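# Remove the printer's build plate and lay it flat

## Task

Pull the thin magnetic build plate off the 3-D printer's heated bed and rest it flat on the printer's supporting surface, with its original face still upward, away from both the printer and its door. The printer must stay in its spot, and the items next to and behind it must remain roughly where they were and keep their orientation. Nothing may be left depending on the robot to hold it in place. At the end, release the plate and move the grippers away.

## Robot and tools

Robot: two 6-joint arms, left_arm and right_arm, each ending in a parallel gripper. The gripper's fingers extend along its local +z, and they open and close along its local y. The reported hand point lies between the finger pads, roughly 1 cm short of the tips.

World frame: one shared frame for both arms. Its origin is on the table top midway between the arms. +z is up, +x reaches out across the table, and left_arm sits on the +y side. The names left and right refer to the arms only, not to image sides. Printed hand positions are in metres with a wxyz quaternion, and they get less accurate at long reach.

execute_actions takes "actions", a list holding at most one item, plus optional "pictures" (boolean; images are included unless you set it false).
- Empty list []: nothing moves; you just get the current state.
- Motion item {"rows": [...], "steps": n}: n is 1 to 15 control steps at 1/30 s each, with a default of 15. Up to 15 rows. Row k is used on step k, and the final row repeats if there are fewer rows than steps.
- Wait item {"steps": n} with no rows: n is up to 300. It returns once n steps have passed since the previous result, and time spent composing your reply counts toward them.
If a call is rejected, nothing is sent to the robot.

Row layout: one flat list of 14 numbers covering both arms, each number in [-1, 1]. You must send all 14 even if one arm stays still. The order is left_arm waist, shoulder, elbow, wrist pitch, wrist yaw, wrist roll, gripper opening, then the same seven for right_arm.

The six joint values are offsets, not poses. They are counted from the joint angles in the most recent result that lists Joint positions. Before any such result exists, and for later calls within the same reply, they are counted from wherever the arm is when the action begins. They are never counted from the previous row. Scale: 1.0 equals 1.264 rad for the waist, 1.32 for the shoulder, 1.276 for the elbow, 1.83 for wrist pitch, 1.686 for wrist yaw and 2.022 for wrist roll.

Stated joint ranges (rad), in the same order: waist -2.880..2.880, shoulder 0.000..3.142, elbow 0.000..3.019, wrist pitch -1.693..1.571, wrist yaw -1.571..1.571, wrist roll -2.094..2.094. The true limits may differ by up to 0.019 rad either way. A call that targets a joint more than 0.019 rad beyond its range is rejected. A joint aimed beyond its true stop, and farther out than it currently is, gets clipped at that stop, and the result then reports "joint sent to its limit". That line may refer to an earlier action that is still running. If the line is missing, that does not prove the joint has room left.

The gripper value is not an offset. It is an absolute opening, where +1 is fully open and -1 is closed.

Motion limits: on every step, each joint's target is kept within a fixed distance of its measured angle: waist 0.264, shoulder 0.32, elbow 0.276, wrist pitch 0.33, wrist yaw 0.186, wrist roll 0.522 rad. If the targets would put the hand more than 70 mm from where it is, all of that arm's targets are pulled back together. Large moves therefore take several actions.

Sagging: sending all-zero offsets can let an arm droop a little more each time. To hold a posture, use the first call of a reply to send offsets back to the angles you want, and send zeros in that reply's later calls. Raise the correction if a joint keeps falling short.

The simulation keeps running while you think and write. Between calls, the arms keep moving toward the last row you sent. They stop once everything has nearly stopped moving (a stalled move counts as stopped) or a HELD step occurs. Fingers that are still moving finish their motion. Zero offsets are not a pause; they drive the arm back to the reference angles.

Result lines:
- One state line per arm gives the hand pose.
- Joint positions and Joint velocities give six joints in rad and rad/s, then the finger gap in m and m/s. The gap is 0.094 m when fully open.
- grip_measured gives the opening on the same scale you command. Each gripper may read up to about 1 mm off.
- "joint command not followed" means the clearance check changed or blocked some joint targets.
- HELD marks steps on which all or part of your row was not sent.
- Joint torques are noisy whole-drive outputs with offsets, and they are nonzero even in free air.
- MOTOR HOT appears at 85 °C. At 100 °C an OVER-TEMPERATURE FAULT drops that arm until it cools. Avoid holding loads for long.

Grasping: to keep hold of something, command an opening below grip_measured. About 0.03 below gives a firm grip; less than that gives a gentler one. Pad force tops out near 50 to 62 N, and parts thinner than about 2 mm get less. The build plate is very thin, so its grip will be weak. Brief tugs on a held part, or pushes on loose objects, can happen at any time.

zoom_image: arguments are camera (cam_high, cam_low, cam_left_wrist, cam_right_wrist) and region [x0, y0, x1, y1] in that camera's pixels, origin top-left, at most 504 by 504. It returns an enlarged view of that camera's latest image. Image sizes: cam_high and cam_low are 504x504, and the wrist cameras are 616x616 fisheye. Calibration (K, distortion, T_world_to_cam) was supplied, and each scene's cameras may be slightly off from it.

show_instructions (no arguments) shows the scene's reference pages; it moves nothing. finished_scene takes scene, the integer number of the scene you are closing. It cannot be undone, and it reports whether the task succeeded. Replying without any tool call ends everything.

Things to avoid:
- The arms colliding or pressing on each other.
- Dropping, slipping, slamming or shoving hard.
- Tipping the printer or its neighbours.
- Anything leaving the table.

Before finishing, open the grippers and withdraw so the plate rests flat on its own.

Each tool is called after "Call:" as a command line: name --argument value for each argument, lists and objects as JSON in quotes; but a table of rows of numbers goes row by row, as --pt "numbers of a row", without its own name.

Reference images:

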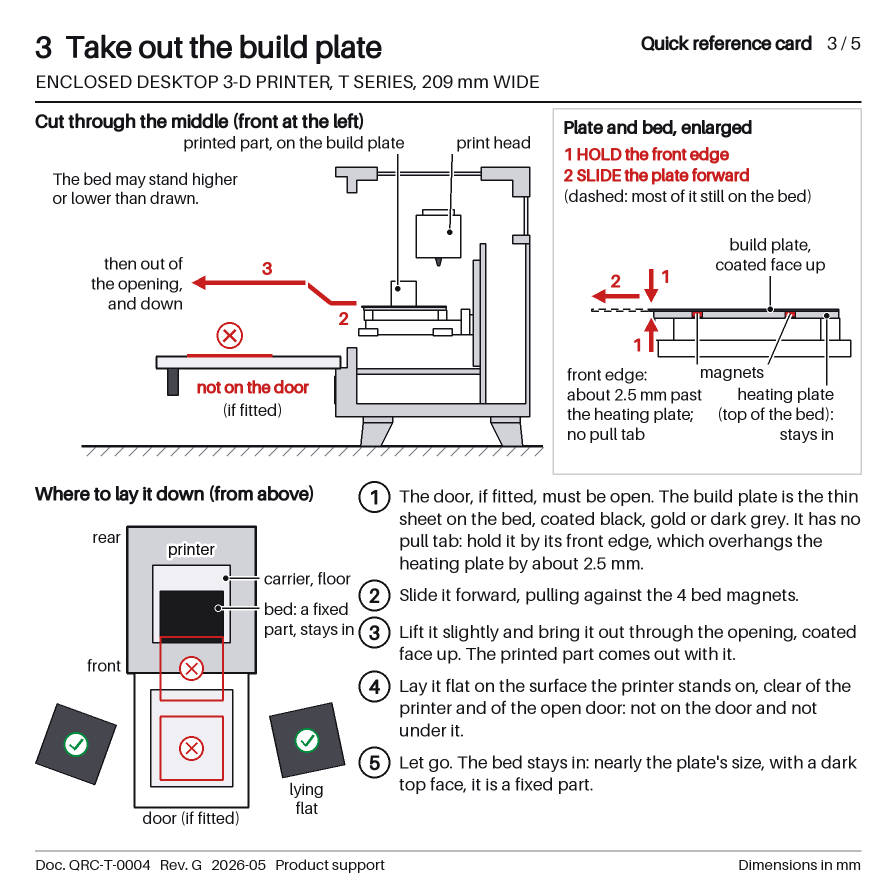

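## Session

Call:
execute_actions --actions '[]'

Scene clock: 0.00 s of 4100.00 s.
left_arm: end_effector_position=(+0.5137, +0.2969, +0.5084) grip_measured=+1.000 end_effector_quat_wxyz=(+0.716, +0.007, +0.698, -0.003) | right_arm: end_effector_position=(+0.5168, -0.3079, +0.4935) grip_measured=+1.000 end_effector_quat_wxyz=(+0.707, +0.004, +0.707, -0.006)
Joint positions: left_arm=[-0.001  1.032  1.064 -0.007  0.013  0.005  0.094] | right_arm=[-0.014  1.04   1.046 -0.006  0.001 -0.003  0.094]
Joint velocities: left_arm=[-0.005 -0.005 -0.017  0.002  0.007 -0.007  0.   ] | right_arm=[-0.005  0.005 -0.002  0.007  0.037 -0.007  0.   ]
Joint torques (N m, as the arm reports them, + toward a larger angle): no reading
Motor temperatures (°C, as the motors report them): left_arm=[27 24 23 26 27 24] | right_arm=[25 25 27 25 25 25]

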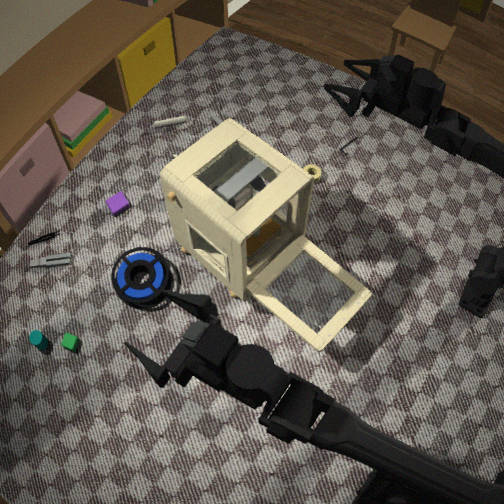

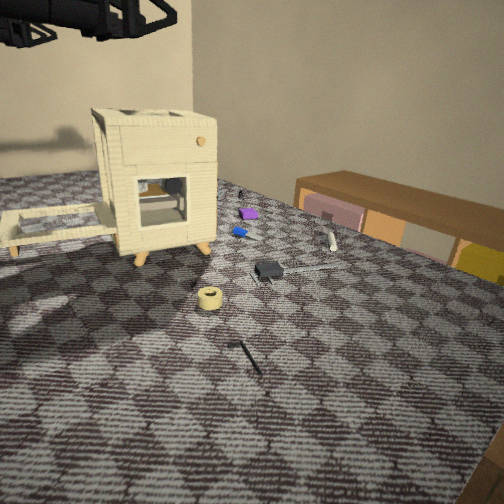

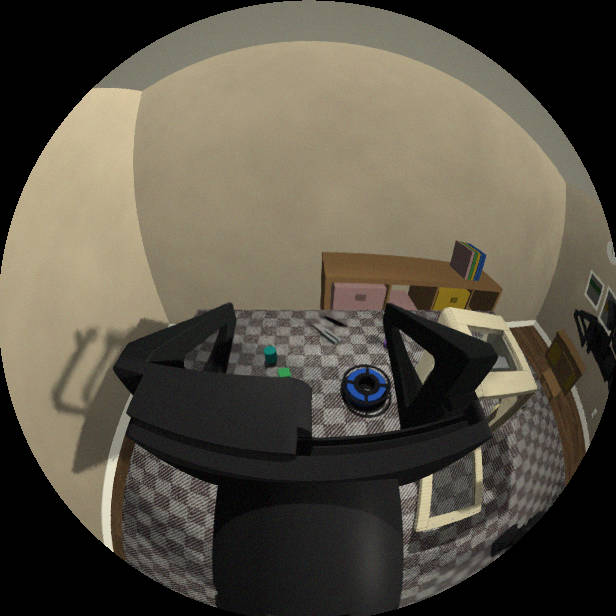

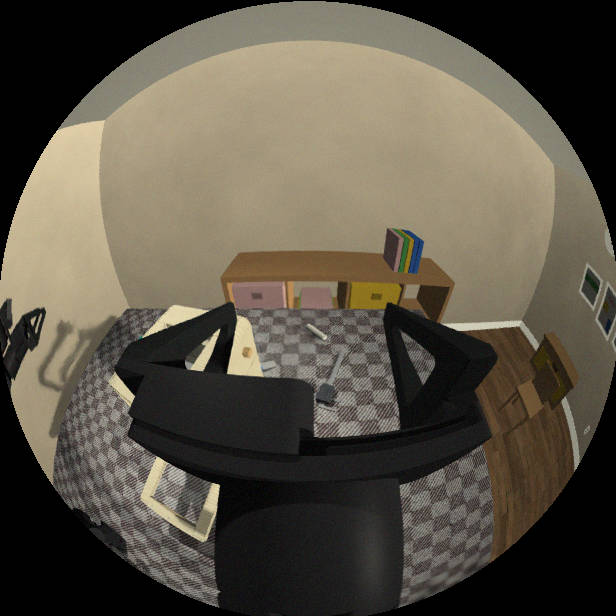

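Call:
zoom_image --camera "cam_high" --region '[150, 110, 390, 350]'

Call:
zoom_image --camera "cam_low" --region '[0, 90, 240, 290]'

Region (150, 110, 390, 350) of cam_high's 504x504 image, scaled by 2.100, with more detail than that image has.

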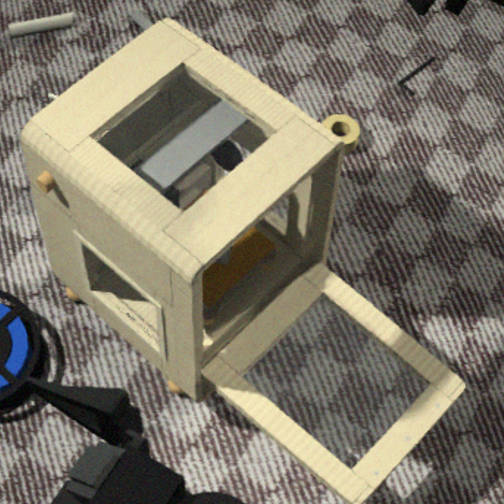

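Region (0, 90, 240, 290) of cam_low's 504x504 image, scaled by 2.100, with more detail than that image has.

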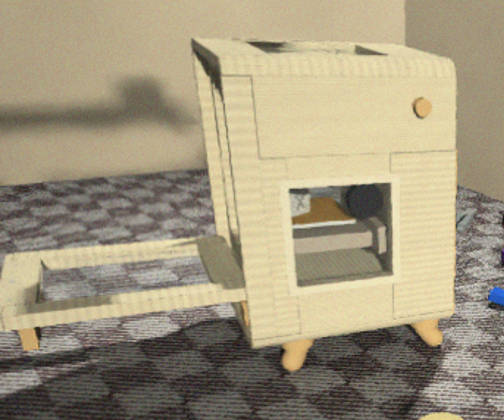

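Call:
execute_actions --actions '[{"rows":[[-0.15,-0.2,0,0,0,0,1,0,0,-0.2,0,0,0,1]]}]' --pictures false

Call:
execute_actions --actions '[{"rows":[[0,0,0,0,0.15,0,1,0,0,0,0.15,0,0,1]]}]' --pictures false

Call:
execute_actions --actions '[{"steps":20}]' --pictures false

Scene clock: 12.03 s of 4100.00 s.
left_arm: end_effector_position=(+0.3713, +0.2261, +0.6298) grip_measured=+1.000 end_effector_quat_wxyz=(+0.805, +0.062, +0.584, -0.078) | right_arm: end_effector_position=(+0.4923, -0.3076, +0.3114) grip_measured=+1.000 end_effector_quat_wxyz=(+0.595, +0.005, +0.804, -0.005)
Joint positions: left_arm=[-0.19   0.722  1.047 -0.011  0.013  0.005  0.094] | right_arm=[-0.014  1.046  0.757 -0.006  0.001 -0.003  0.094]
Joint velocities: left_arm=[-0.015 -0.063 -0.012 -0.012  0.081 -0.037  0.   ] | right_arm=[ 0.005  0.005 -0.007 -0.012 -0.051  0.051  0.   ]
Joint torques (N m, as the arm reports them, + toward a larger angle): left_arm=[-2.17  1.38 10.08  1.74 -0.01  0.03] | right_arm=[ 0.22 -7.53 11.16  1.23  0.17 -0.09]
Motor temperatures (°C, as the motors report them): left_arm=[27 25 27 27 27 24] | right_arm=[25 26 32 25 25 25]
Steps of this call (steps 1 to 90: nothing new was sent; then 8.53 s passed at rest; steps 91 to 105: all 15 steps of this action). Readings (joint positions):
91: left_arm=[-0.005 1.027 1.063 -0.007 0.012 0.005] | right_arm=[-0.014 1.040 1.033 -0.002 0.001 -0.003]
92: left_arm=[-0.016 1.016 1.058 -0.008 0.011 0.005] | right_arm=[-0.014 1.031 1.008 0.002 0.001 -0.003]
94: left_arm=[-0.055 0.979 1.049 -0.010 0.011 0.005] | right_arm=[-0.014 1.019 0.935 0.002 0.001 -0.003]
98: left_arm=[-0.142 0.871 1.047 -0.011 0.011 0.005] | right_arm=[-0.014 1.027 0.790 -0.000 0.001 -0.003]
105: the state above

Scene clock: 12.53 s of 4100.00 s.
left_arm: end_effector_position=(+0.3574, +0.1866, +0.6277) grip_measured=+1.000 end_effector_quat_wxyz=(+0.792, +0.161, +0.570, -0.149) | right_arm: end_effector_position=(+0.5009, -0.3077, +0.3635) grip_measured=+1.000 end_effector_quat_wxyz=(+0.686, +0.004, +0.728, -0.006)
Joint positions: left_arm=[-0.187  0.72   1.045 -0.011  0.262  0.005  0.094] | right_arm=[-0.014  1.046  0.743  0.245  0.001 -0.003  0.094]
Joint velocities: left_arm=[-0.005  0.005 -0.002 -0.022 -0.022 -0.022  0.   ] | right_arm=[-0.024 -0.005 -0.002 -0.022 -0.007 -0.066  0.   ]
Joint torques (N m, as the arm reports them, + toward a larger angle): left_arm=[-2.4  -2.84  8.99  1.48  0.03  0.03] | right_arm=[ 0.17 -6.31  9.79  2.06  0.17 -0.09]
Motor temperatures (°C, as the motors report them): left_arm=[27 25 27 27 27 24] | right_arm=[25 26 32 25 25 25]
Steps of this call (steps 1 to 15: all 15 steps of this action). Readings (joint positions):
1: left_arm=[-0.187 0.720 1.047 -0.011 0.095 0.005] | right_arm=[-0.014 1.047 0.752 0.037 0.001 -0.003]
2: left_arm=[-0.187 0.720 1.046 -0.011 0.191 0.005] | right_arm=[-0.014 1.048 0.743 0.111 0.001 -0.003]
4: left_arm=[-0.187 0.720 1.045 -0.011 0.254 0.005] | right_arm=[-0.014 1.048 0.742 0.201 0.001 -0.003]
8: left_arm=[-0.187 0.720 1.045 -0.011 0.262 0.005] | right_arm=[-0.014 1.046 0.743 0.244 0.001 -0.003]
15: the state above

Scene clock: 13.20 s of 4100.00 s.
left_arm: end_effector_position=(+0.3574, +0.1866, +0.6277) grip_measured=+1.000 end_effector_quat_wxyz=(+0.792, +0.161, +0.570, -0.149) | right_arm: end_effector_position=(+0.5009, -0.3077, +0.3635) grip_measured=+1.000 end_effector_quat_wxyz=(+0.686, +0.004, +0.728, -0.006)
Joint positions: left_arm=[-0.187  0.72   1.045 -0.011  0.262  0.005  0.094] | right_arm=[-0.014  1.046  0.743  0.245  0.001 -0.003  0.094]
Joint velocities: left_arm=[ 0.005 -0.015 -0.002 -0.002 -0.081 -0.037  0.   ] | right_arm=[-0.005 -0.005  0.002  0.007 -0.007 -0.037  0.   ]
Joint torques (N m, as the arm reports them, + toward a larger angle): left_arm=[-2.55 -3.17  9.01  1.52  0.04  0.04] | right_arm=[ 0.21 -6.26  9.79  2.04  0.17 -0.09]
Motor temperatures (°C, as the motors report them): left_arm=[27 25 27 27 27 24] | right_arm=[25 26 33 25 25 25]
Steps of this call (steps 1 to 15: the robot went on to your last target; steps 16 to 20: nothing new was sent). Readings (joint positions):
1: left_arm=[-0.187 0.720 1.045 -0.011 0.262 0.005] | right_arm=[-0.014 1.046 0.743 0.245 0.001 -0.003]
2: left_arm=[-0.187 0.720 1.045 -0.011 0.262 0.005] | right_arm=[-0.014 1.046 0.743 0.245 0.001 -0.003]
4: left_arm=[-0.187 0.720 1.045 -0.011 0.262 0.005] | right_arm=[-0.014 1.046 0.743 0.245 0.001 -0.003]
8: left_arm=[-0.187 0.720 1.045 -0.011 0.262 0.005] | right_arm=[-0.014 1.046 0.743 0.245 0.001 -0.003]
20: the state above
All arms were judged still, so your last target was given up. Only a new action makes them travel on or press farther. Fingers that are still opening or closing keep moving.

Call:
execute_actions --actions '[{"rows":[[-0.583,0.1,-0.376,0.543,-0.591,0,0.2,-0.2,-0.3,-0.2,0,0,0,1]]}]' --pictures false

Call:
execute_actions --actions '[{"steps":40}]' --pictures false

Scene clock: 19.87 s of 4100.00 s.
left_arm: end_effector_position=(+0.3151, +0.0688, +0.4405) grip_measured=+0.202 end_effector_quat_wxyz=(+0.807, -0.050, +0.550, -0.208) | right_arm: end_effector_position=(+0.3639, -0.4032, +0.3713) grip_measured=+1.000 end_effector_quat_wxyz=(+0.731, +0.092, +0.668, -0.103)
Joint positions: left_arm=[-0.911  0.893  0.541  0.878 -0.678  0.005  0.056] | right_arm=[-0.274  0.63   0.474  0.245  0.002 -0.003  0.094]
Joint velocities: left_arm=[-1.353 -0.005  0.007  1.184 -1.341  0.007 -0.001] | right_arm=[ 0.044  0.2   -0.007 -0.032 -0.022  0.022  0.   ]
Joint torques (N m, as the arm reports them, + toward a larger angle): left_arm=[ 2.56 -9.   10.19  1.82 -0.1   0.08] | right_arm=[ 0.69 -1.23  9.94  1.1   0.13 -0.09]
Motor temperatures (°C, as the motors report them): left_arm=[27 25 27 27 27 24] | right_arm=[25 26 34 25 25 25]
Steps of this call (steps 1 to 90: nothing new was sent; then 3.17 s passed at rest; steps 91 to 105: all 15 steps of this action). Readings (joint positions):
91: left_arm=[-0.196 0.722 1.031 0.018 0.224 0.005] | right_arm=[-0.022 1.036 0.730 0.245 -0.003 -0.003]
92: left_arm=[-0.219 0.721 1.005 0.071 0.180 0.005] | right_arm=[-0.043 1.008 0.700 0.245 -0.004 -0.003]
94: left_arm=[-0.285 0.731 0.934 0.163 0.096 0.005] | right_arm=[-0.113 0.917 0.615 0.245 -0.004 -0.003]
98: left_arm=[-0.439 0.781 0.762 0.350 -0.089 0.005] | right_arm=[-0.266 0.680 0.479 0.245 0.001 -0.003]
105: the state above

Scene clock: 21.20 s of 4100.00 s.
left_arm: end_effector_position=(+0.2979, +0.0892, +0.4674) grip_measured=+0.202 end_effector_quat_wxyz=(+0.820, -0.101, +0.511, -0.236) | right_arm: end_effector_position=(+0.3673, -0.4037, +0.3661) grip_measured=+1.000 end_effector_quat_wxyz=(+0.726, +0.092, +0.674, -0.102)
Joint positions: left_arm=[-0.935  0.851  0.541  0.971 -0.732  0.005  0.056] | right_arm=[-0.273  0.644  0.474  0.245  0.002 -0.003  0.094]
Joint velocities: left_arm=[-0.015  0.015  0.002  0.002 -0.066  0.051  0.001] | right_arm=[-0.024 -0.015  0.007  0.012  0.022  0.037  0.   ]
Joint torques (N m, as the arm reports them, + toward a larger angle): left_arm=[-1.67 -4.08 10.12  1.49  0.11  0.08] | right_arm=[ 0.73 -1.41  9.98  1.12  0.13 -0.09]
Motor temperatures (°C, as the motors report them): left_arm=[27 25 27 27 27 24] | right_arm=[25 26 34 25 25 25]
Steps of this call (steps 1 to 30: the robot went on to your last target; steps 31 to 40: nothing new was sent). Readings (joint positions):
1: left_arm=[-0.943 0.891 0.541 0.912 -0.706 0.005] | right_arm=[-0.274 0.636 0.474 0.245 0.002 -0.003]
2: left_arm=[-0.954 0.883 0.541 0.936 -0.716 0.005] | right_arm=[-0.273 0.641 0.474 0.245 0.002 -0.003]
4: left_arm=[-0.949 0.866 0.541 0.958 -0.728 0.005] | right_arm=[-0.273 0.644 0.474 0.245 0.002 -0.003]
8: left_arm=[-0.935 0.851 0.541 0.971 -0.732 0.005] | right_arm=[-0.273 0.644 0.474 0.245 0.002 -0.003]
40: the state above
All arms were judged still, so your last target was given up. Only a new action makes them travel on or press farther. Fingers that are still opening or closing keep moving.

Call:
execute_actions --actions '[{"rows":[[0,0.05,0.03,0,0,0,0.2,0,0,0,0,0,0,1],[0,0.1,0.03,0,0,0,0.2,0,0,0,0,0,0,1],[0,0.15,0.03,0,0,0,0.2,0,0,0,0,0,0,1],[0,0.2,0.03,0,0,0,0.2,0,0,0,0,0,0,1],[0,0.25,0.03,0,0,0,0.2,0,0,0,0,0,0,1],[0,0.3,0.03,0,0,0,0.2,0,0,0,0,0,0,1],[0,0.34,0.03,0,0,0,0.2,0,0,0,0,0,0,1],[0,0.38,0.03,0,0,0,0.2,0,0,0,0,0,0,1],[0,0.41,0.03,0,0,0,0.2,0,0,0,0,0,0,1],[0,0.44,0.03,0,0,0,0.2,0,0,0,0,0,0,1],[0,0.46,0.03,0,0,0,0.2,0,0,0,0,0,0,1],[0,0.48,0.03,0,0,0,0.2,0,0,0,0,0,0,1],[0,0.49,0.03,0,0,0,0.2,0,0,0,0,0,0,1],[0.009,0.5,0.035,0.012,0,0,0.2,0,0,0,0,0,0,1]]}]' --pictures false

Call:
execute_actions --actions '[{"steps":25}]'

Call:
zoom_image --camera "cam_left_wrist" --region '[190, 140, 430, 380]'

Scene clock: 24.50 s of 4100.00 s.
left_arm: end_effector_position=(+0.3823, -0.0251, +0.1808) grip_measured=+0.201 end_effector_quat_wxyz=(+0.695, +0.083, +0.712, -0.060) | right_arm: end_effector_position=(+0.3673, -0.4037, +0.3661) grip_measured=+1.000 end_effector_quat_wxyz=(+0.726, +0.092, +0.674, -0.102)
Joint positions: left_arm=[-0.935  1.55   0.545  0.968 -0.732  0.005  0.056] | right_arm=[-0.273  0.644  0.474  0.245  0.002 -0.003  0.094]
Joint velocities: left_arm=[ 0.005  0.64  -0.002 -0.002 -0.066  0.022  0.001] | right_arm=[-0.015  0.005 -0.017  0.007 -0.11   0.037  0.   ]
Joint torques (N m, as the arm reports them, + toward a larger angle): left_arm=[ -1.55 -19.37   8.44   2.52  -0.07   0.03] | right_arm=[ 0.24 -1.82  9.07  1.15  0.17 -0.09]
Motor temperatures (°C, as the motors report them): left_arm=[27 25 28 27 27 24] | right_arm=[25 26 34 25 25 25]
Steps of this call (steps 1 to 84: nothing new was sent; steps 85 to 99: all 15 steps of this action). Readings (joint positions):
85: left_arm=[-0.935 0.855 0.541 0.971 -0.732 0.005] | right_arm=[-0.273 0.644 0.474 0.245 0.002 -0.003]
86: left_arm=[-0.935 0.867 0.541 0.972 -0.732 0.005] | right_arm=[-0.273 0.644 0.474 0.245 0.002 -0.003]
88: left_arm=[-0.935 0.933 0.544 0.976 -0.732 0.005] | right_arm=[-0.273 0.644 0.474 0.245 0.002 -0.003]
92: left_arm=[-0.935 1.166 0.545 0.976 -0.732 0.005] | right_arm=[-0.273 0.644 0.474 0.245 0.002 -0.003]
99: the state above

Scene clock: 25.33 s of 4100.00 s.
left_arm: end_effector_position=(+0.3814, -0.0239, +0.1974) grip_measured=+0.201 end_effector_quat_wxyz=(+0.705, +0.072, +0.702, -0.071) | right_arm: end_effector_position=(+0.3673, -0.4037, +0.3661) grip_measured=+1.000 end_effector_quat_wxyz=(+0.726, +0.092, +0.674, -0.102)
Joint positions: left_arm=[-0.935  1.519  0.546  0.978 -0.732  0.005  0.056] | right_arm=[-0.273  0.644  0.474  0.245  0.002 -0.003  0.094]
Joint velocities: left_arm=[ 0.005 -0.024 -0.002 -0.007  0.081  0.007  0.001] | right_arm=[-0.015  0.005 -0.017 -0.007  0.007  0.022  0.   ]
Joint torques (N m, as the arm reports them, + toward a larger angle): left_arm=[ -1.53 -12.82   8.69   2.15  -0.04   0.04] | right_arm=[ 0.29 -1.78  9.07  1.15  0.18 -0.09]
Motor temperatures (°C, as the motors report them): left_arm=[27 25 28 27 27 24] | right_arm=[25 26 34 25 25 25]
Steps of this call (steps 1 to 25: the robot went on to your last target). Readings (joint positions):
1: left_arm=[-0.935 1.564 0.545 0.968 -0.732 0.005] | right_arm=[-0.273 0.644 0.474 0.245 0.002 -0.003]
2: left_arm=[-0.935 1.567 0.545 0.968 -0.732 0.005] | right_arm=[-0.273 0.644 0.474 0.245 0.002 -0.003]
4: left_arm=[-0.935 1.556 0.545 0.970 -0.732 0.005] | right_arm=[-0.273 0.644 0.474 0.245 0.002 -0.003]
8: left_arm=[-0.935 1.525 0.546 0.976 -0.732 0.005] | right_arm=[-0.273 0.644 0.474 0.245 0.002 -0.003]
25: the state above
camera_calibration (this result's frames):
cam_left_wrist: T_world_to_cam=[[-0.180989, -0.983474, -0.00469013, 0.0454547], [-0.559699, 0.106921, -0.821769, 0.384762], [0.80869, -0.146106, -0.569801, -0.0746773], [0, 0, 0, 1]] pos_world=[0.283969, -0.00734646, 0.273848]
cam_right_wrist: T_world_to_cam=[[-0.264568, -0.964206, -0.0176399, -0.28554], [-0.508972, 0.155147, -0.846686, 0.560645], [0.819116, -0.215028, -0.5318, -0.0710542], [0, 0, 0, 1]] pos_world=[0.268009, -0.37758, 0.431867]

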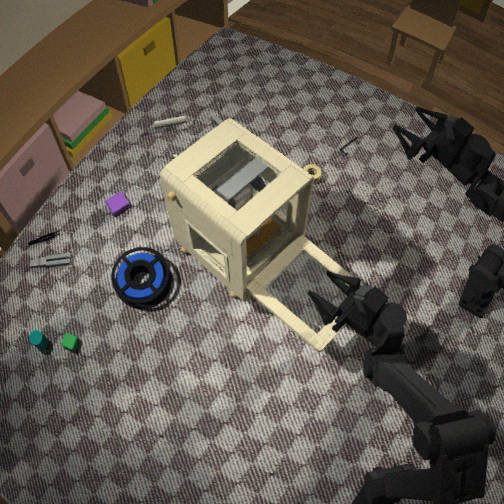

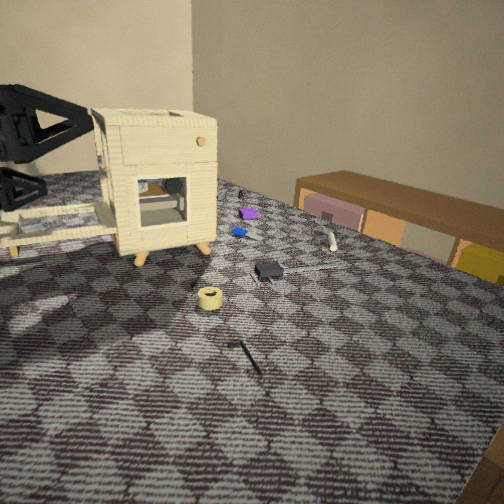

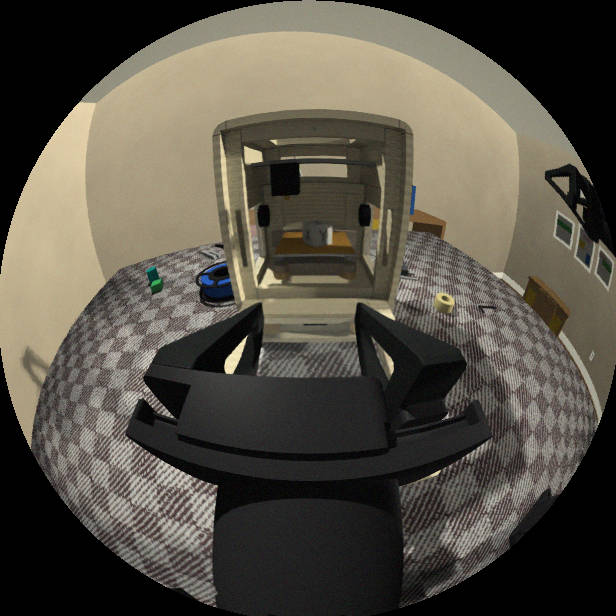

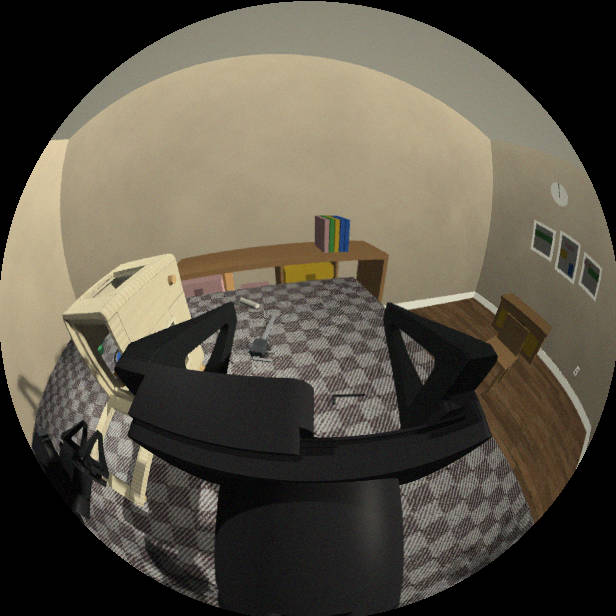

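Region (190, 140, 430, 380) of cam_left_wrist's 616x616 image, scaled by 2.100, with more detail than that image has.

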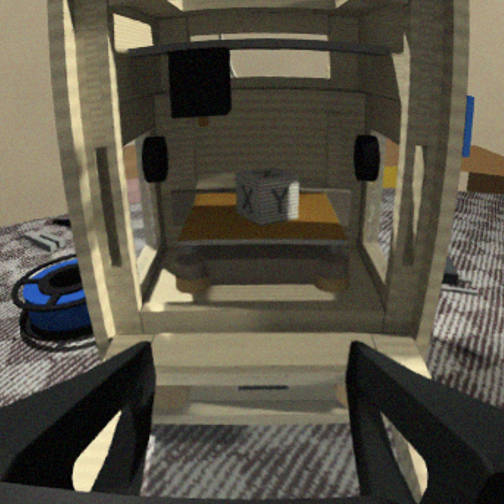

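Call:
execute_actions --actions '[{"rows":[[0.008,0.005,0.03,0,0.006,0,0.2,0,0,0,0,0,0,1],[0.016,0.012,0.045,-0.003,0.012,0,0.2,0,0,0,0,0,0,1],[0.026,0.022,0.06,-0.006,0.019,0,0.2,0,0,0,0,0,0,1],[0.036,0.032,0.075,-0.01,0.026,0,0.2,0,0,0,0,0,0,1],[0.046,0.042,0.09,-0.013,0.033,0,0.2,0,0,0,0,0,0,1],[0.056,0.052,0.105,-0.016,0.04,0,0.2,0,0,0,0,0,0,1],[0.066,0.062,0.12,-0.019,0.047,0,0.2,0,0,0,0,0,0,1],[0.076,0.072,0.135,-0.022,0.054,0,0.2,0,0,0,0,0,0,1],[0.085,0.082,0.15,-0.025,0.06,0,0.2,0,0,0,0,0,0,1],[0.093,0.091,0.163,-0.028,0.066,0,0.2,0,0,0,0,0,0,1],[0.1,0.099,0.175,-0.031,0.071,0,0.2,0,0,0,0,0,0,1],[0.106,0.106,0.186,-0.033,0.075,0,0.2,0,0,0,0,0,0,1],[0.111,0.112,0.195,-0.035,0.078,0,0.2,0,0,0,0,0,0,1],[0.114,0.116,0.202,-0.036,0.08,0,0.2,0,0,0,0,0,0,1],[0.116,0.119,0.206,-0.037,0.081,0,0.2,0,0,0,0,0,0,1]]}]' --pictures false

Call:
execute_actions --actions '[{"steps":20}]'

Call:
zoom_image --camera "cam_left_wrist" --region '[190, 140, 430, 380]'

Call:
zoom_image --camera "cam_low" --region '[0, 90, 240, 290]'

Scene clock: 36.10 s of 4100.00 s.
left_arm: end_effector_position=(+0.4710, -0.0460, +0.2034) grip_measured=+0.201 end_effector_quat_wxyz=(+0.708, +0.069, +0.700, -0.072) | right_arm: end_effector_position=(+0.3673, -0.4037, +0.3661) grip_measured=+1.000 end_effector_quat_wxyz=(+0.726, +0.092, +0.674, -0.102)
Joint positions: left_arm=[-0.8    1.664  0.758  0.921 -0.601  0.005  0.056] | right_arm=[-0.273  0.644  0.474  0.245  0.002 -0.003  0.094]
Joint velocities: left_arm=[ 0.161  0.2    0.242 -0.095  0.022  0.007  0.   ] | right_arm=[-0.005 -0.005  0.002 -0.002  0.007 -0.051  0.   ]
Joint torques (N m, as the arm reports them, + toward a larger angle): left_arm=[ -2.21 -15.26   8.84   1.46   0.07   0.04] | right_arm=[ 0.24 -1.85  9.05  1.14  0.18 -0.1 ]
Motor temperatures (°C, as the motors report them): left_arm=[27 25 28 27 27 24] | right_arm=[25 25 34 25 25 25]
Steps of this call (steps 1 to 15: the robot went on to your last target; steps 16 to 90: nothing new was sent; then 7.27 s passed at rest; steps 91 to 105: all 15 steps of this action). Readings (joint positions):
91: left_arm=[-0.935 1.519 0.546 0.978 -0.729 0.005] | right_arm=[-0.273 0.644 0.474 0.245 0.002 -0.003]
92: left_arm=[-0.934 1.520 0.547 0.978 -0.722 0.005] | right_arm=[-0.273 0.644 0.474 0.245 0.002 -0.003]
94: left_arm=[-0.927 1.528 0.560 0.974 -0.701 0.005] | right_arm=[-0.273 0.644 0.474 0.245 0.002 -0.003]
98: left_arm=[-0.883 1.578 0.637 0.954 -0.654 0.005] | right_arm=[-0.273 0.644 0.474 0.245 0.002 -0.003]
105: the state above

Scene clock: 36.77 s of 4100.00 s.
left_arm: end_effector_position=(+0.4764, -0.0452, +0.2011) grip_measured=+0.201 end_effector_quat_wxyz=(+0.706, +0.068, +0.701, -0.068) | right_arm: end_effector_position=(+0.3673, -0.4037, +0.3661) grip_measured=+1.000 end_effector_quat_wxyz=(+0.726, +0.092, +0.674, -0.102)
Joint positions: left_arm=[-0.792  1.675  0.768  0.915 -0.599  0.005  0.056] | right_arm=[-0.273  0.644  0.474  0.245  0.002 -0.003  0.094]
Joint velocities: left_arm=[-0.005 -0.015 -0.002  0.007 -0.037  0.022 -0.002] | right_arm=[ 0.005 -0.015  0.017  0.007 -0.037 -0.037  0.   ]
Joint torques (N m, as the arm reports them, + toward a larger angle): left_arm=[ -2.08 -15.46   9.15   1.47   0.06   0.04] | right_arm=[ 0.2  -1.82  9.08  1.15  0.17 -0.09]
Motor temperatures (°C, as the motors report them): left_arm=[27 25 28 27 27 24] | right_arm=[25 25 34 25 25 25]
Steps of this call (steps 1 to 20: the robot went on to your last target). Readings (joint positions):
1: left_arm=[-0.795 1.670 0.765 0.918 -0.600 0.005] | right_arm=[-0.273 0.644 0.474 0.245 0.002 -0.003]
2: left_arm=[-0.792 1.674 0.768 0.917 -0.600 0.005] | right_arm=[-0.273 0.644 0.474 0.245 0.002 -0.003]
4: left_arm=[-0.792 1.675 0.768 0.915 -0.599 0.005] | right_arm=[-0.273 0.644 0.474 0.245 0.002 -0.003]
8: left_arm=[-0.792 1.675 0.768 0.915 -0.599 0.005] | right_arm=[-0.273 0.644 0.474 0.245 0.002 -0.003]
20: the state above
camera_calibration (this result's frames):
cam_left_wrist: T_world_to_cam=[[-0.171212, -0.985229, -0.00323258, 0.036669], [-0.558316, 0.0997257, -0.823613, 0.442698], [0.811769, -0.139207, -0.567144, -0.154188], [0, 0, 0, 1]] pos_world=[0.378609, -0.0294851, 0.277283]
cam_right_wrist: T_world_to_cam=[[-0.264568, -0.964206, -0.0176399, -0.28554], [-0.508972, 0.155147, -0.846686, 0.560645], [0.819116, -0.215028, -0.5318, -0.0710542], [0, 0, 0, 1]] pos_world=[0.268009, -0.37758, 0.431867]

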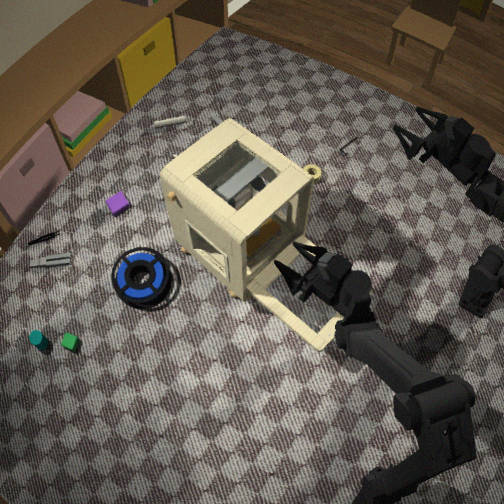

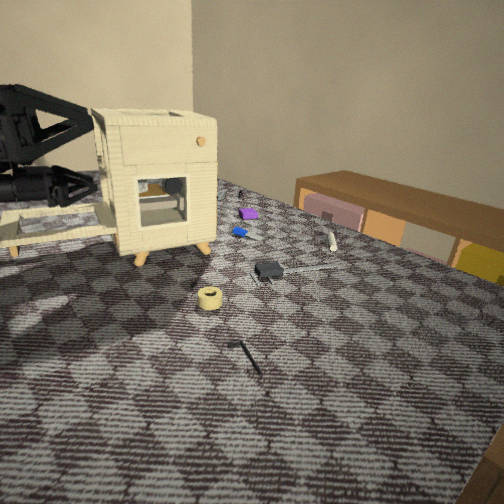

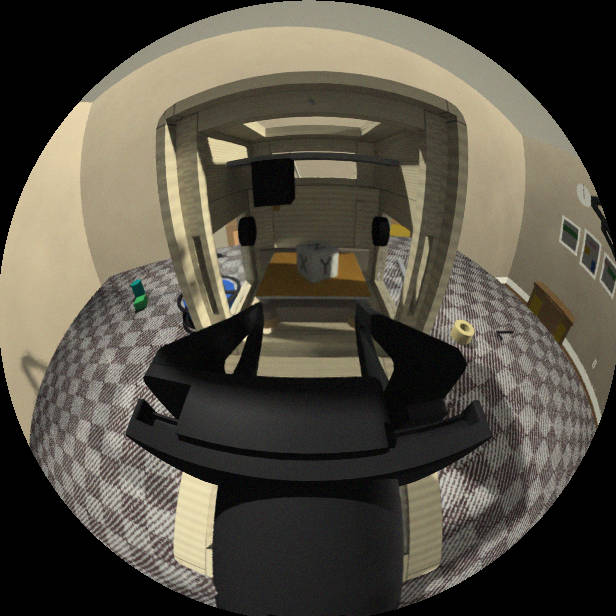

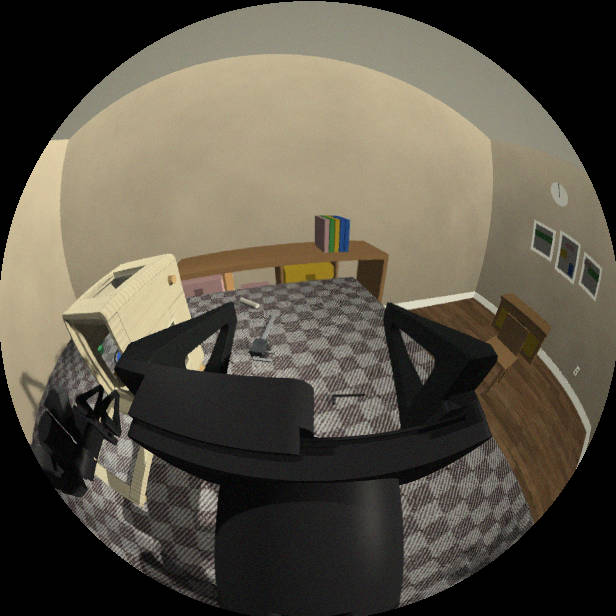

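Region (190, 140, 430, 380) of cam_left_wrist's 616x616 image, scaled by 2.100, with more detail than that image has.

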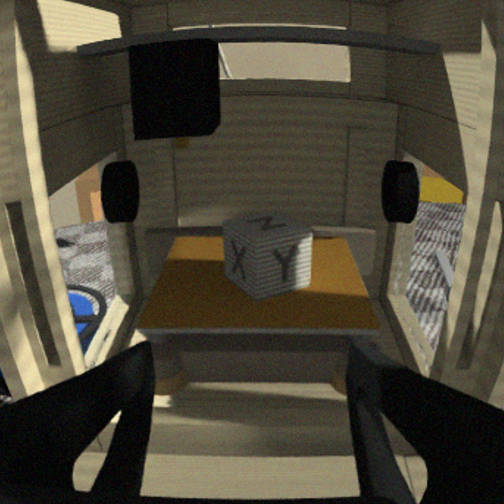

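Region (0, 90, 240, 290) of cam_low's 504x504 image, scaled by 2.100, with more detail than that image has.

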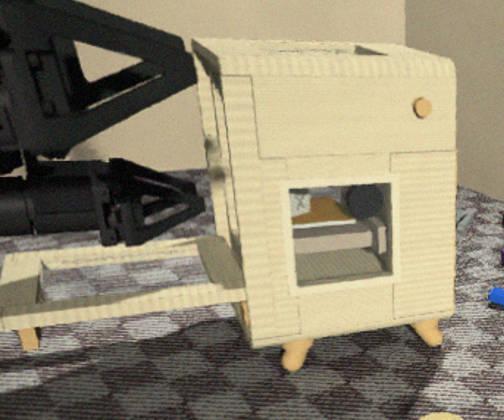

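Call:
execute_actions --actions '[{"rows":[[0,-0.004,0.035,0,0,0,0.2,0,0,0,0,0,0,1],[0.003,-0.004,0.05,0,0.002,0,0.2,0,0,0,0,0,0,1],[0.006,-0.004,0.062,-0.015,0.005,-0.005,0.2,0,0,0,0,0,0,1],[0.01,-0.004,0.074,-0.03,0.008,-0.01,0.2,0,0,0,0,0,0,1],[0.014,-0.004,0.086,-0.047,0.011,-0.015,0.2,0,0,0,0,0,0,1],[0.018,-0.004,0.098,-0.064,0.014,-0.02,0.2,0,0,0,0,0,0,1],[0.022,-0.004,0.11,-0.081,0.017,-0.025,0.2,0,0,0,0,0,0,1],[0.026,-0.004,0.122,-0.098,0.02,-0.03,0.2,0,0,0,0,0,0,1],[0.03,-0.004,0.133,-0.115,0.023,-0.035,0.2,0,0,0,0,0,0,1],[0.033,-0.004,0.143,-0.132,0.026,-0.04,0.2,0,0,0,0,0,0,1],[0.036,-0.004,0.152,-0.148,0.029,-0.045,0.2,0,0,0,0,0,0,1],[0.038,-0.004,0.159,-0.163,0.031,-0.045,0.2,0,0,0,0,0,0,1],[0.04,-0.004,0.164,-0.176,0.033,-0.045,0.2,0,0,0,0,0,0,1],[0.041,-0.004,0.168,-0.187,0.035,-0.045,0.2,0,0,0,0,0,0,1],[0.041,-0.004,0.168,-0.195,0.035,-0.045,0.2,0,0,0,0,0,0,1]]}]' --pictures false

Call:
execute_actions --actions '[{"steps":15}]'

Call:
zoom_image --camera "cam_left_wrist" --region '[190, 140, 430, 380]'

Scene clock: 42.40 s of 4100.00 s.
left_arm: end_effector_position=(+0.5205, -0.0665, +0.2134) grip_measured=+0.201 end_effector_quat_wxyz=(+0.662, +0.081, +0.742, -0.064) | right_arm: end_effector_position=(+0.3673, -0.4037, +0.3661) grip_measured=+1.000 end_effector_quat_wxyz=(+0.726, +0.092, +0.674, -0.102)
Joint positions: left_arm=[-0.753  1.675  0.936  0.605 -0.544 -0.057  0.056] | right_arm=[-0.273  0.644  0.474  0.245  0.002 -0.003  0.094]
Joint velocities: left_arm=[ 0.103  0.005  0.149 -0.623 -0.037 -0.051 -0.   ] | right_arm=[-0.005 -0.024 -0.017  0.007 -0.037  0.022  0.   ]
Joint torques (N m, as the arm reports them, + toward a larger angle): left_arm=[ -1.96 -17.54   9.99   1.6    0.01  -0.09] | right_arm=[ 0.26 -1.74  9.08  1.15  0.18 -0.09]
Motor temperatures (°C, as the motors report them): left_arm=[27 25 28 27 27 24] | right_arm=[25 25 35 25 25 25]
Steps of this call (steps 1 to 15: the robot went on to your last target; steps 16 to 90: nothing new was sent; then 2.13 s passed at rest; steps 91 to 105: all 15 steps of this action). Readings (joint positions):
91: left_arm=[-0.792 1.675 0.768 0.915 -0.599 0.005] | right_arm=[-0.273 0.644 0.474 0.245 0.002 -0.003]
92: left_arm=[-0.792 1.675 0.770 0.915 -0.599 0.005] | right_arm=[-0.273 0.644 0.474 0.245 0.002 -0.003]
94: left_arm=[-0.792 1.675 0.782 0.897 -0.593 0.004] | right_arm=[-0.273 0.644 0.474 0.245 0.002 -0.003]
98: left_arm=[-0.786 1.675 0.844 0.797 -0.572 -0.014] | right_arm=[-0.273 0.644 0.474 0.245 0.002 -0.003]
105: the state above

Scene clock: 42.90 s of 4100.00 s.
left_arm: end_effector_position=(+0.5223, -0.0632, +0.2058) grip_measured=+0.201 end_effector_quat_wxyz=(+0.651, +0.082, +0.753, -0.058) | right_arm: end_effector_position=(+0.3673, -0.4037, +0.3661) grip_measured=+1.000 end_effector_quat_wxyz=(+0.726, +0.092, +0.674, -0.102)
Joint positions: left_arm=[-0.747  1.675  0.939  0.563 -0.543 -0.071  0.056] | right_arm=[-0.273  0.644  0.474  0.245  0.002 -0.003  0.094]
Joint velocities: left_arm=[-0.015 -0.015 -0.007  0.007  0.007  0.007  0.   ] | right_arm=[-0.005 -0.005  0.012 -0.012 -0.022  0.022  0.   ]
Joint torques (N m, as the arm reports them, + toward a larger angle): left_arm=[ -1.59 -17.89  10.35   1.46   0.    -0.06] | right_arm=[ 0.2  -1.74  9.08  1.15  0.17 -0.09]
Motor temperatures (°C, as the motors report them): left_arm=[27 25 28 27 27 24] | right_arm=[25 25 35 25 25 25]
Steps of this call (steps 1 to 15: the robot went on to your last target). Readings (joint positions):
1: left_arm=[-0.750 1.675 0.939 0.589 -0.544 -0.060] | right_arm=[-0.273 0.644 0.474 0.245 0.002 -0.003]
2: left_arm=[-0.748 1.675 0.939 0.578 -0.544 -0.062] | right_arm=[-0.273 0.644 0.474 0.245 0.002 -0.003]
4: left_arm=[-0.747 1.675 0.939 0.567 -0.543 -0.066] | right_arm=[-0.273 0.644 0.474 0.245 0.002 -0.003]
8: left_arm=[-0.747 1.675 0.939 0.563 -0.543 -0.069] | right_arm=[-0.273 0.644 0.474 0.245 0.002 -0.003]
15: the state above
camera_calibration (this result's frames):
cam_left_wrist: T_world_to_cam=[[-0.178965, -0.983544, -0.024757, 0.0353889], [-0.672446, 0.140649, -0.72666, 0.516182], [0.718184, -0.113399, -0.686551, -0.11616], [0, 0, 0, 1]] pos_world=[0.436862, -0.0509663, 0.296215]
cam_right_wrist: T_world_to_cam=[[-0.264568, -0.964206, -0.0176399, -0.28554], [-0.508972, 0.155147, -0.846686, 0.560645], [0.819116, -0.215028, -0.5318, -0.0710542], [0, 0, 0, 1]] pos_world=[0.268009, -0.37758, 0.431867]

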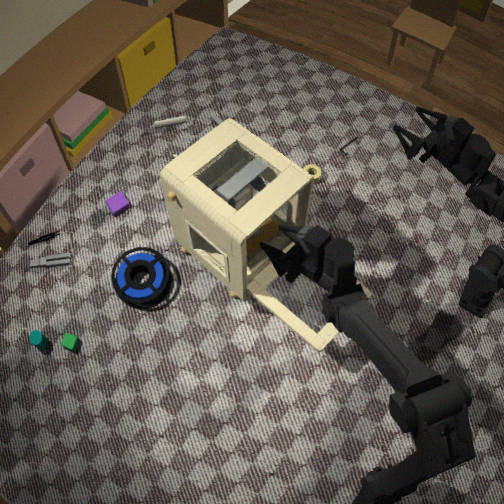

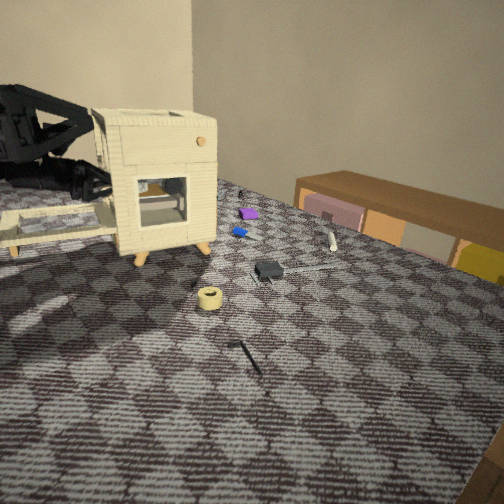

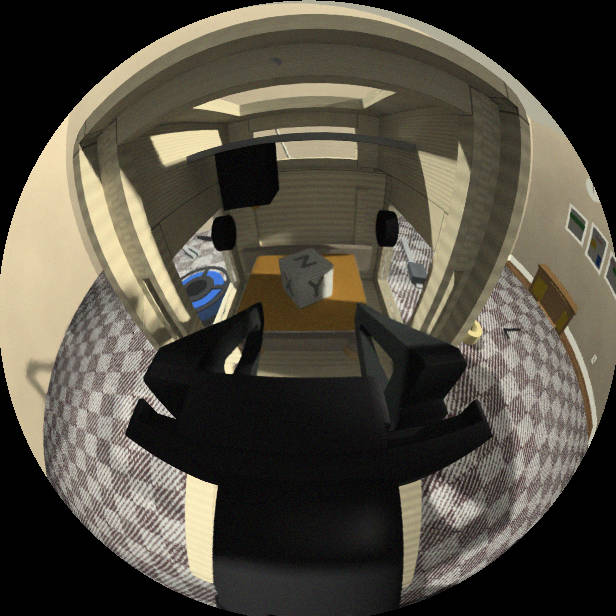

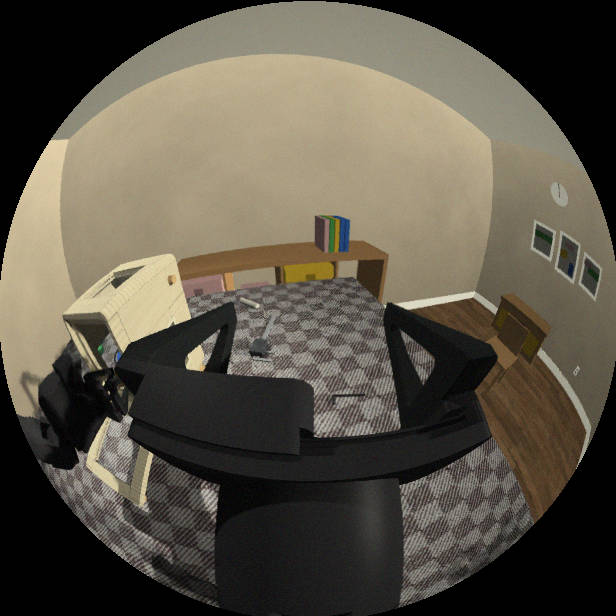

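Region (190, 140, 430, 380) of cam_left_wrist's 616x616 image, scaled by 2.100, with more detail than that image has.

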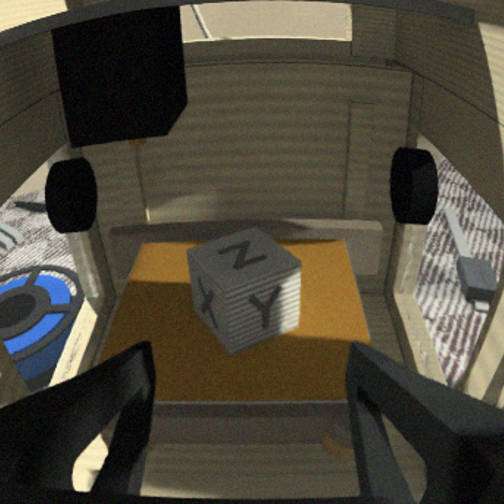

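Call:
execute_actions --actions '[{"rows":[[0.012,0,0.035,0,0,-0.015,0.2,0,0,0,0,0,0,1],[0.016,0,0.042,0,0.003,-0.015,0.2,0,0,0,0,0,0,1],[0.019,0.004,0.05,0,0.006,-0.015,0.2,0,0,0,0,0,0,1],[0.022,0.009,0.058,-0.002,0.009,-0.015,0.2,0,0,0,0,0,0,1],[0.025,0.015,0.066,-0.004,0.011,-0.015,0.2,0,0,0,0,0,0,1],[0.028,0.021,0.074,-0.006,0.014,-0.015,0.2,0,0,0,0,0,0,1],[0.031,0.027,0.082,-0.008,0.016,-0.015,0.2,0,0,0,0,0,0,1],[0.034,0.033,0.09,-0.01,0.019,-0.015,0.2,0,0,0,0,0,0,1],[0.037,0.039,0.098,-0.011,0.021,-0.015,0.2,0,0,0,0,0,0,1],[0.04,0.045,0.106,-0.013,0.023,-0.015,0.2,0,0,0,0,0,0,1],[0.043,0.051,0.114,-0.014,0.025,-0.015,0.2,0,0,0,0,0,0,1],[0.045,0.056,0.121,-0.016,0.027,-0.015,0.2,0,0,0,0,0,0,1],[0.047,0.061,0.127,-0.017,0.029,-0.015,0.2,0,0,0,0,0,0,1],[0.049,0.065,0.132,-0.018,0.031,-0.015,0.2,0,0,0,0,0,0,1],[0.05,0.068,0.135,-0.019,0.032,-0.015,0.2,0,0,0,0,0,0,1]]}]' --pictures false

Call:
execute_actions --actions '[{"steps":15}]'

Call:
zoom_image --camera "cam_left_wrist" --region '[190, 180, 430, 420]'

Call:
zoom_image --camera "cam_low" --region '[60, 130, 220, 250]'

Scene clock: 47.33 s of 4100.00 s.
left_arm: end_effector_position=(+0.5665, -0.0694, +0.2132) grip_measured=+0.201 end_effector_quat_wxyz=(+0.654, +0.070, +0.750, -0.070) | right_arm: end_effector_position=(+0.3673, -0.4037, +0.3661) grip_measured=+1.000 end_effector_quat_wxyz=(+0.726, +0.092, +0.674, -0.102)
Joint positions: left_arm=[-0.698  1.746  1.053  0.539 -0.494 -0.086  0.056] | right_arm=[-0.273  0.644  0.474  0.245  0.002 -0.003  0.094]
Joint velocities: left_arm=[ 0.093  0.19   0.188 -0.046 -0.022 -0.007 -0.001] | right_arm=[-0.005 -0.005  0.002 -0.007  0.022  0.051  0.   ]
Joint torques (N m, as the arm reports them, + toward a larger angle): left_arm=[ -1.73 -18.27  10.86   1.38   0.02  -0.1 ] | right_arm=[ 0.23 -1.87  9.07  1.14  0.17 -0.09]
Motor temperatures (°C, as the motors report them): left_arm=[27 25 28 27 27 24] | right_arm=[25 25 35 25 25 25]
Steps of this call (steps 1 to 15: the robot went on to your last target; steps 16 to 90: nothing new was sent; then 0.93 s passed at rest; steps 91 to 105: all 15 steps of this action). Readings (joint positions):
91: left_arm=[-0.747 1.675 0.939 0.563 -0.543 -0.074] | right_arm=[-0.273 0.644 0.474 0.245 0.002 -0.003]
92: left_arm=[-0.747 1.675 0.939 0.563 -0.542 -0.077] | right_arm=[-0.273 0.644 0.474 0.245 0.002 -0.003]
94: left_arm=[-0.744 1.675 0.942 0.563 -0.535 -0.080] | right_arm=[-0.273 0.644 0.474 0.245 0.002 -0.003]
98: left_arm=[-0.729 1.692 0.979 0.556 -0.518 -0.084] | right_arm=[-0.273 0.644 0.474 0.245 0.002 -0.003]
105: the state above

Scene clock: 47.83 s of 4100.00 s.
left_arm: end_effector_position=(+0.5709, -0.0686, +0.2043) grip_measured=+0.201 end_effector_quat_wxyz=(+0.649, +0.071, +0.755, -0.065) | right_arm: end_effector_position=(+0.3673, -0.4037, +0.3661) grip_measured=+1.000 end_effector_quat_wxyz=(+0.726, +0.092, +0.674, -0.102)
Joint positions: left_arm=[-0.692  1.763  1.061  0.532 -0.492 -0.087  0.056] | right_arm=[-0.273  0.644  0.474  0.245  0.002 -0.003  0.094]
Joint velocities: left_arm=[-0.005  0.005  0.007  0.012 -0.022 -0.022 -0.   ] | right_arm=[ 0.015 -0.005 -0.012 -0.017  0.037 -0.066  0.   ]
Joint torques (N m, as the arm reports them, + toward a larger angle): left_arm=[ -1.79 -18.81  11.08   1.52   0.    -0.09] | right_arm=[ 0.26 -1.81  9.08  1.15  0.18 -0.09]
Motor temperatures (°C, as the motors report them): left_arm=[27 25 28 27 27 24] | right_arm=[25 25 35 25 25 25]
Steps of this call (steps 1 to 15: the robot went on to your last target). Readings (joint positions):
1: left_arm=[-0.695 1.752 1.058 0.537 -0.493 -0.086] | right_arm=[-0.273 0.644 0.474 0.245 0.002 -0.003]
2: left_arm=[-0.694 1.756 1.061 0.536 -0.493 -0.086] | right_arm=[-0.273 0.644 0.474 0.245 0.002 -0.003]
4: left_arm=[-0.692 1.761 1.061 0.533 -0.493 -0.087] | right_arm=[-0.273 0.644 0.474 0.245 0.002 -0.003]
8: left_arm=[-0.692 1.763 1.061 0.532 -0.492 -0.087] | right_arm=[-0.273 0.644 0.474 0.245 0.002 -0.003]
15: the state above
camera_calibration (this result's frames):
cam_left_wrist: T_world_to_cam=[[-0.172239, -0.985055, -0.000342037, 0.029804], [-0.678464, 0.118882, -0.724951, 0.55015], [0.714157, -0.124633, -0.6888, -0.150793], [0, 0, 0, 1]] pos_world=[0.48608, -0.0548382, 0.294976]
cam_right_wrist: T_world_to_cam=[[-0.264568, -0.964206, -0.0176399, -0.28554], [-0.508972, 0.155147, -0.846686, 0.560645], [0.819116, -0.215028, -0.5318, -0.0710542], [0, 0, 0, 1]] pos_world=[0.268009, -0.37758, 0.431867]

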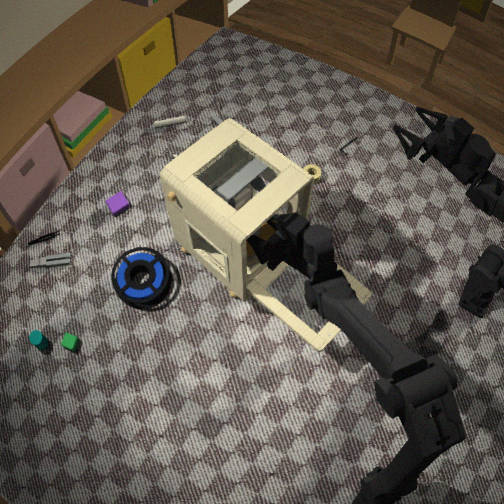

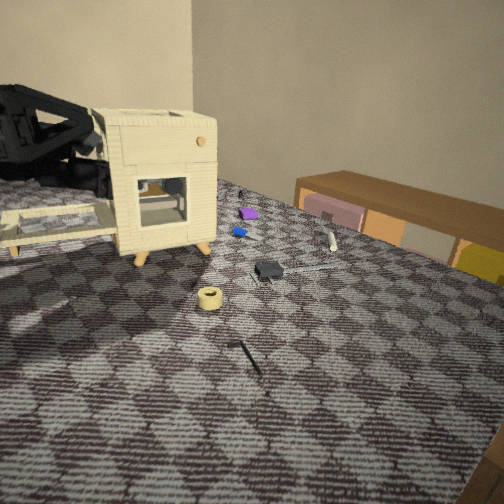

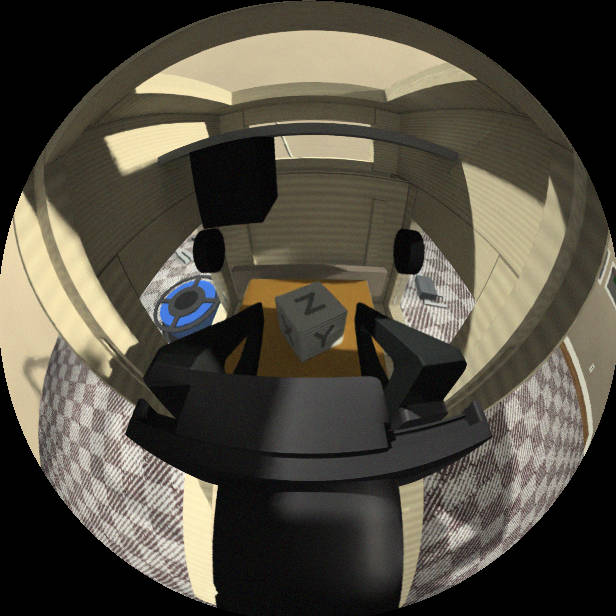

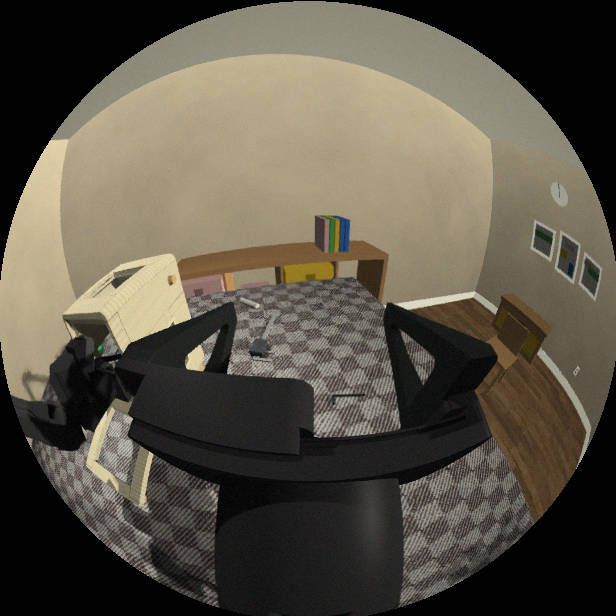

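Region (190, 180, 430, 420) of cam_left_wrist's 616x616 image, scaled by 2.100, with more detail than that image has.

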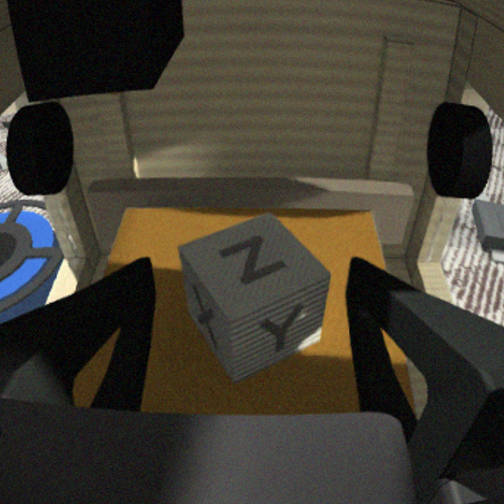

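Region (60, 130, 220, 250) of cam_low's 504x504 image, scaled by 3.150, with more detail than that image has; it fills the top 378 rows of this view, and the rest is white.

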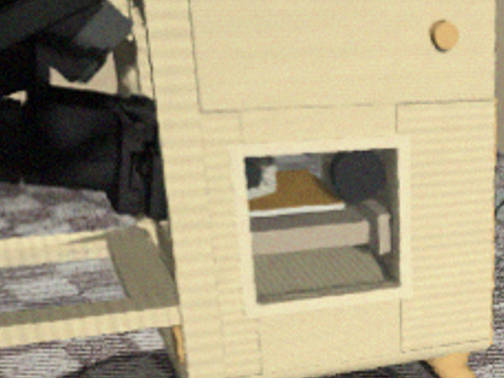

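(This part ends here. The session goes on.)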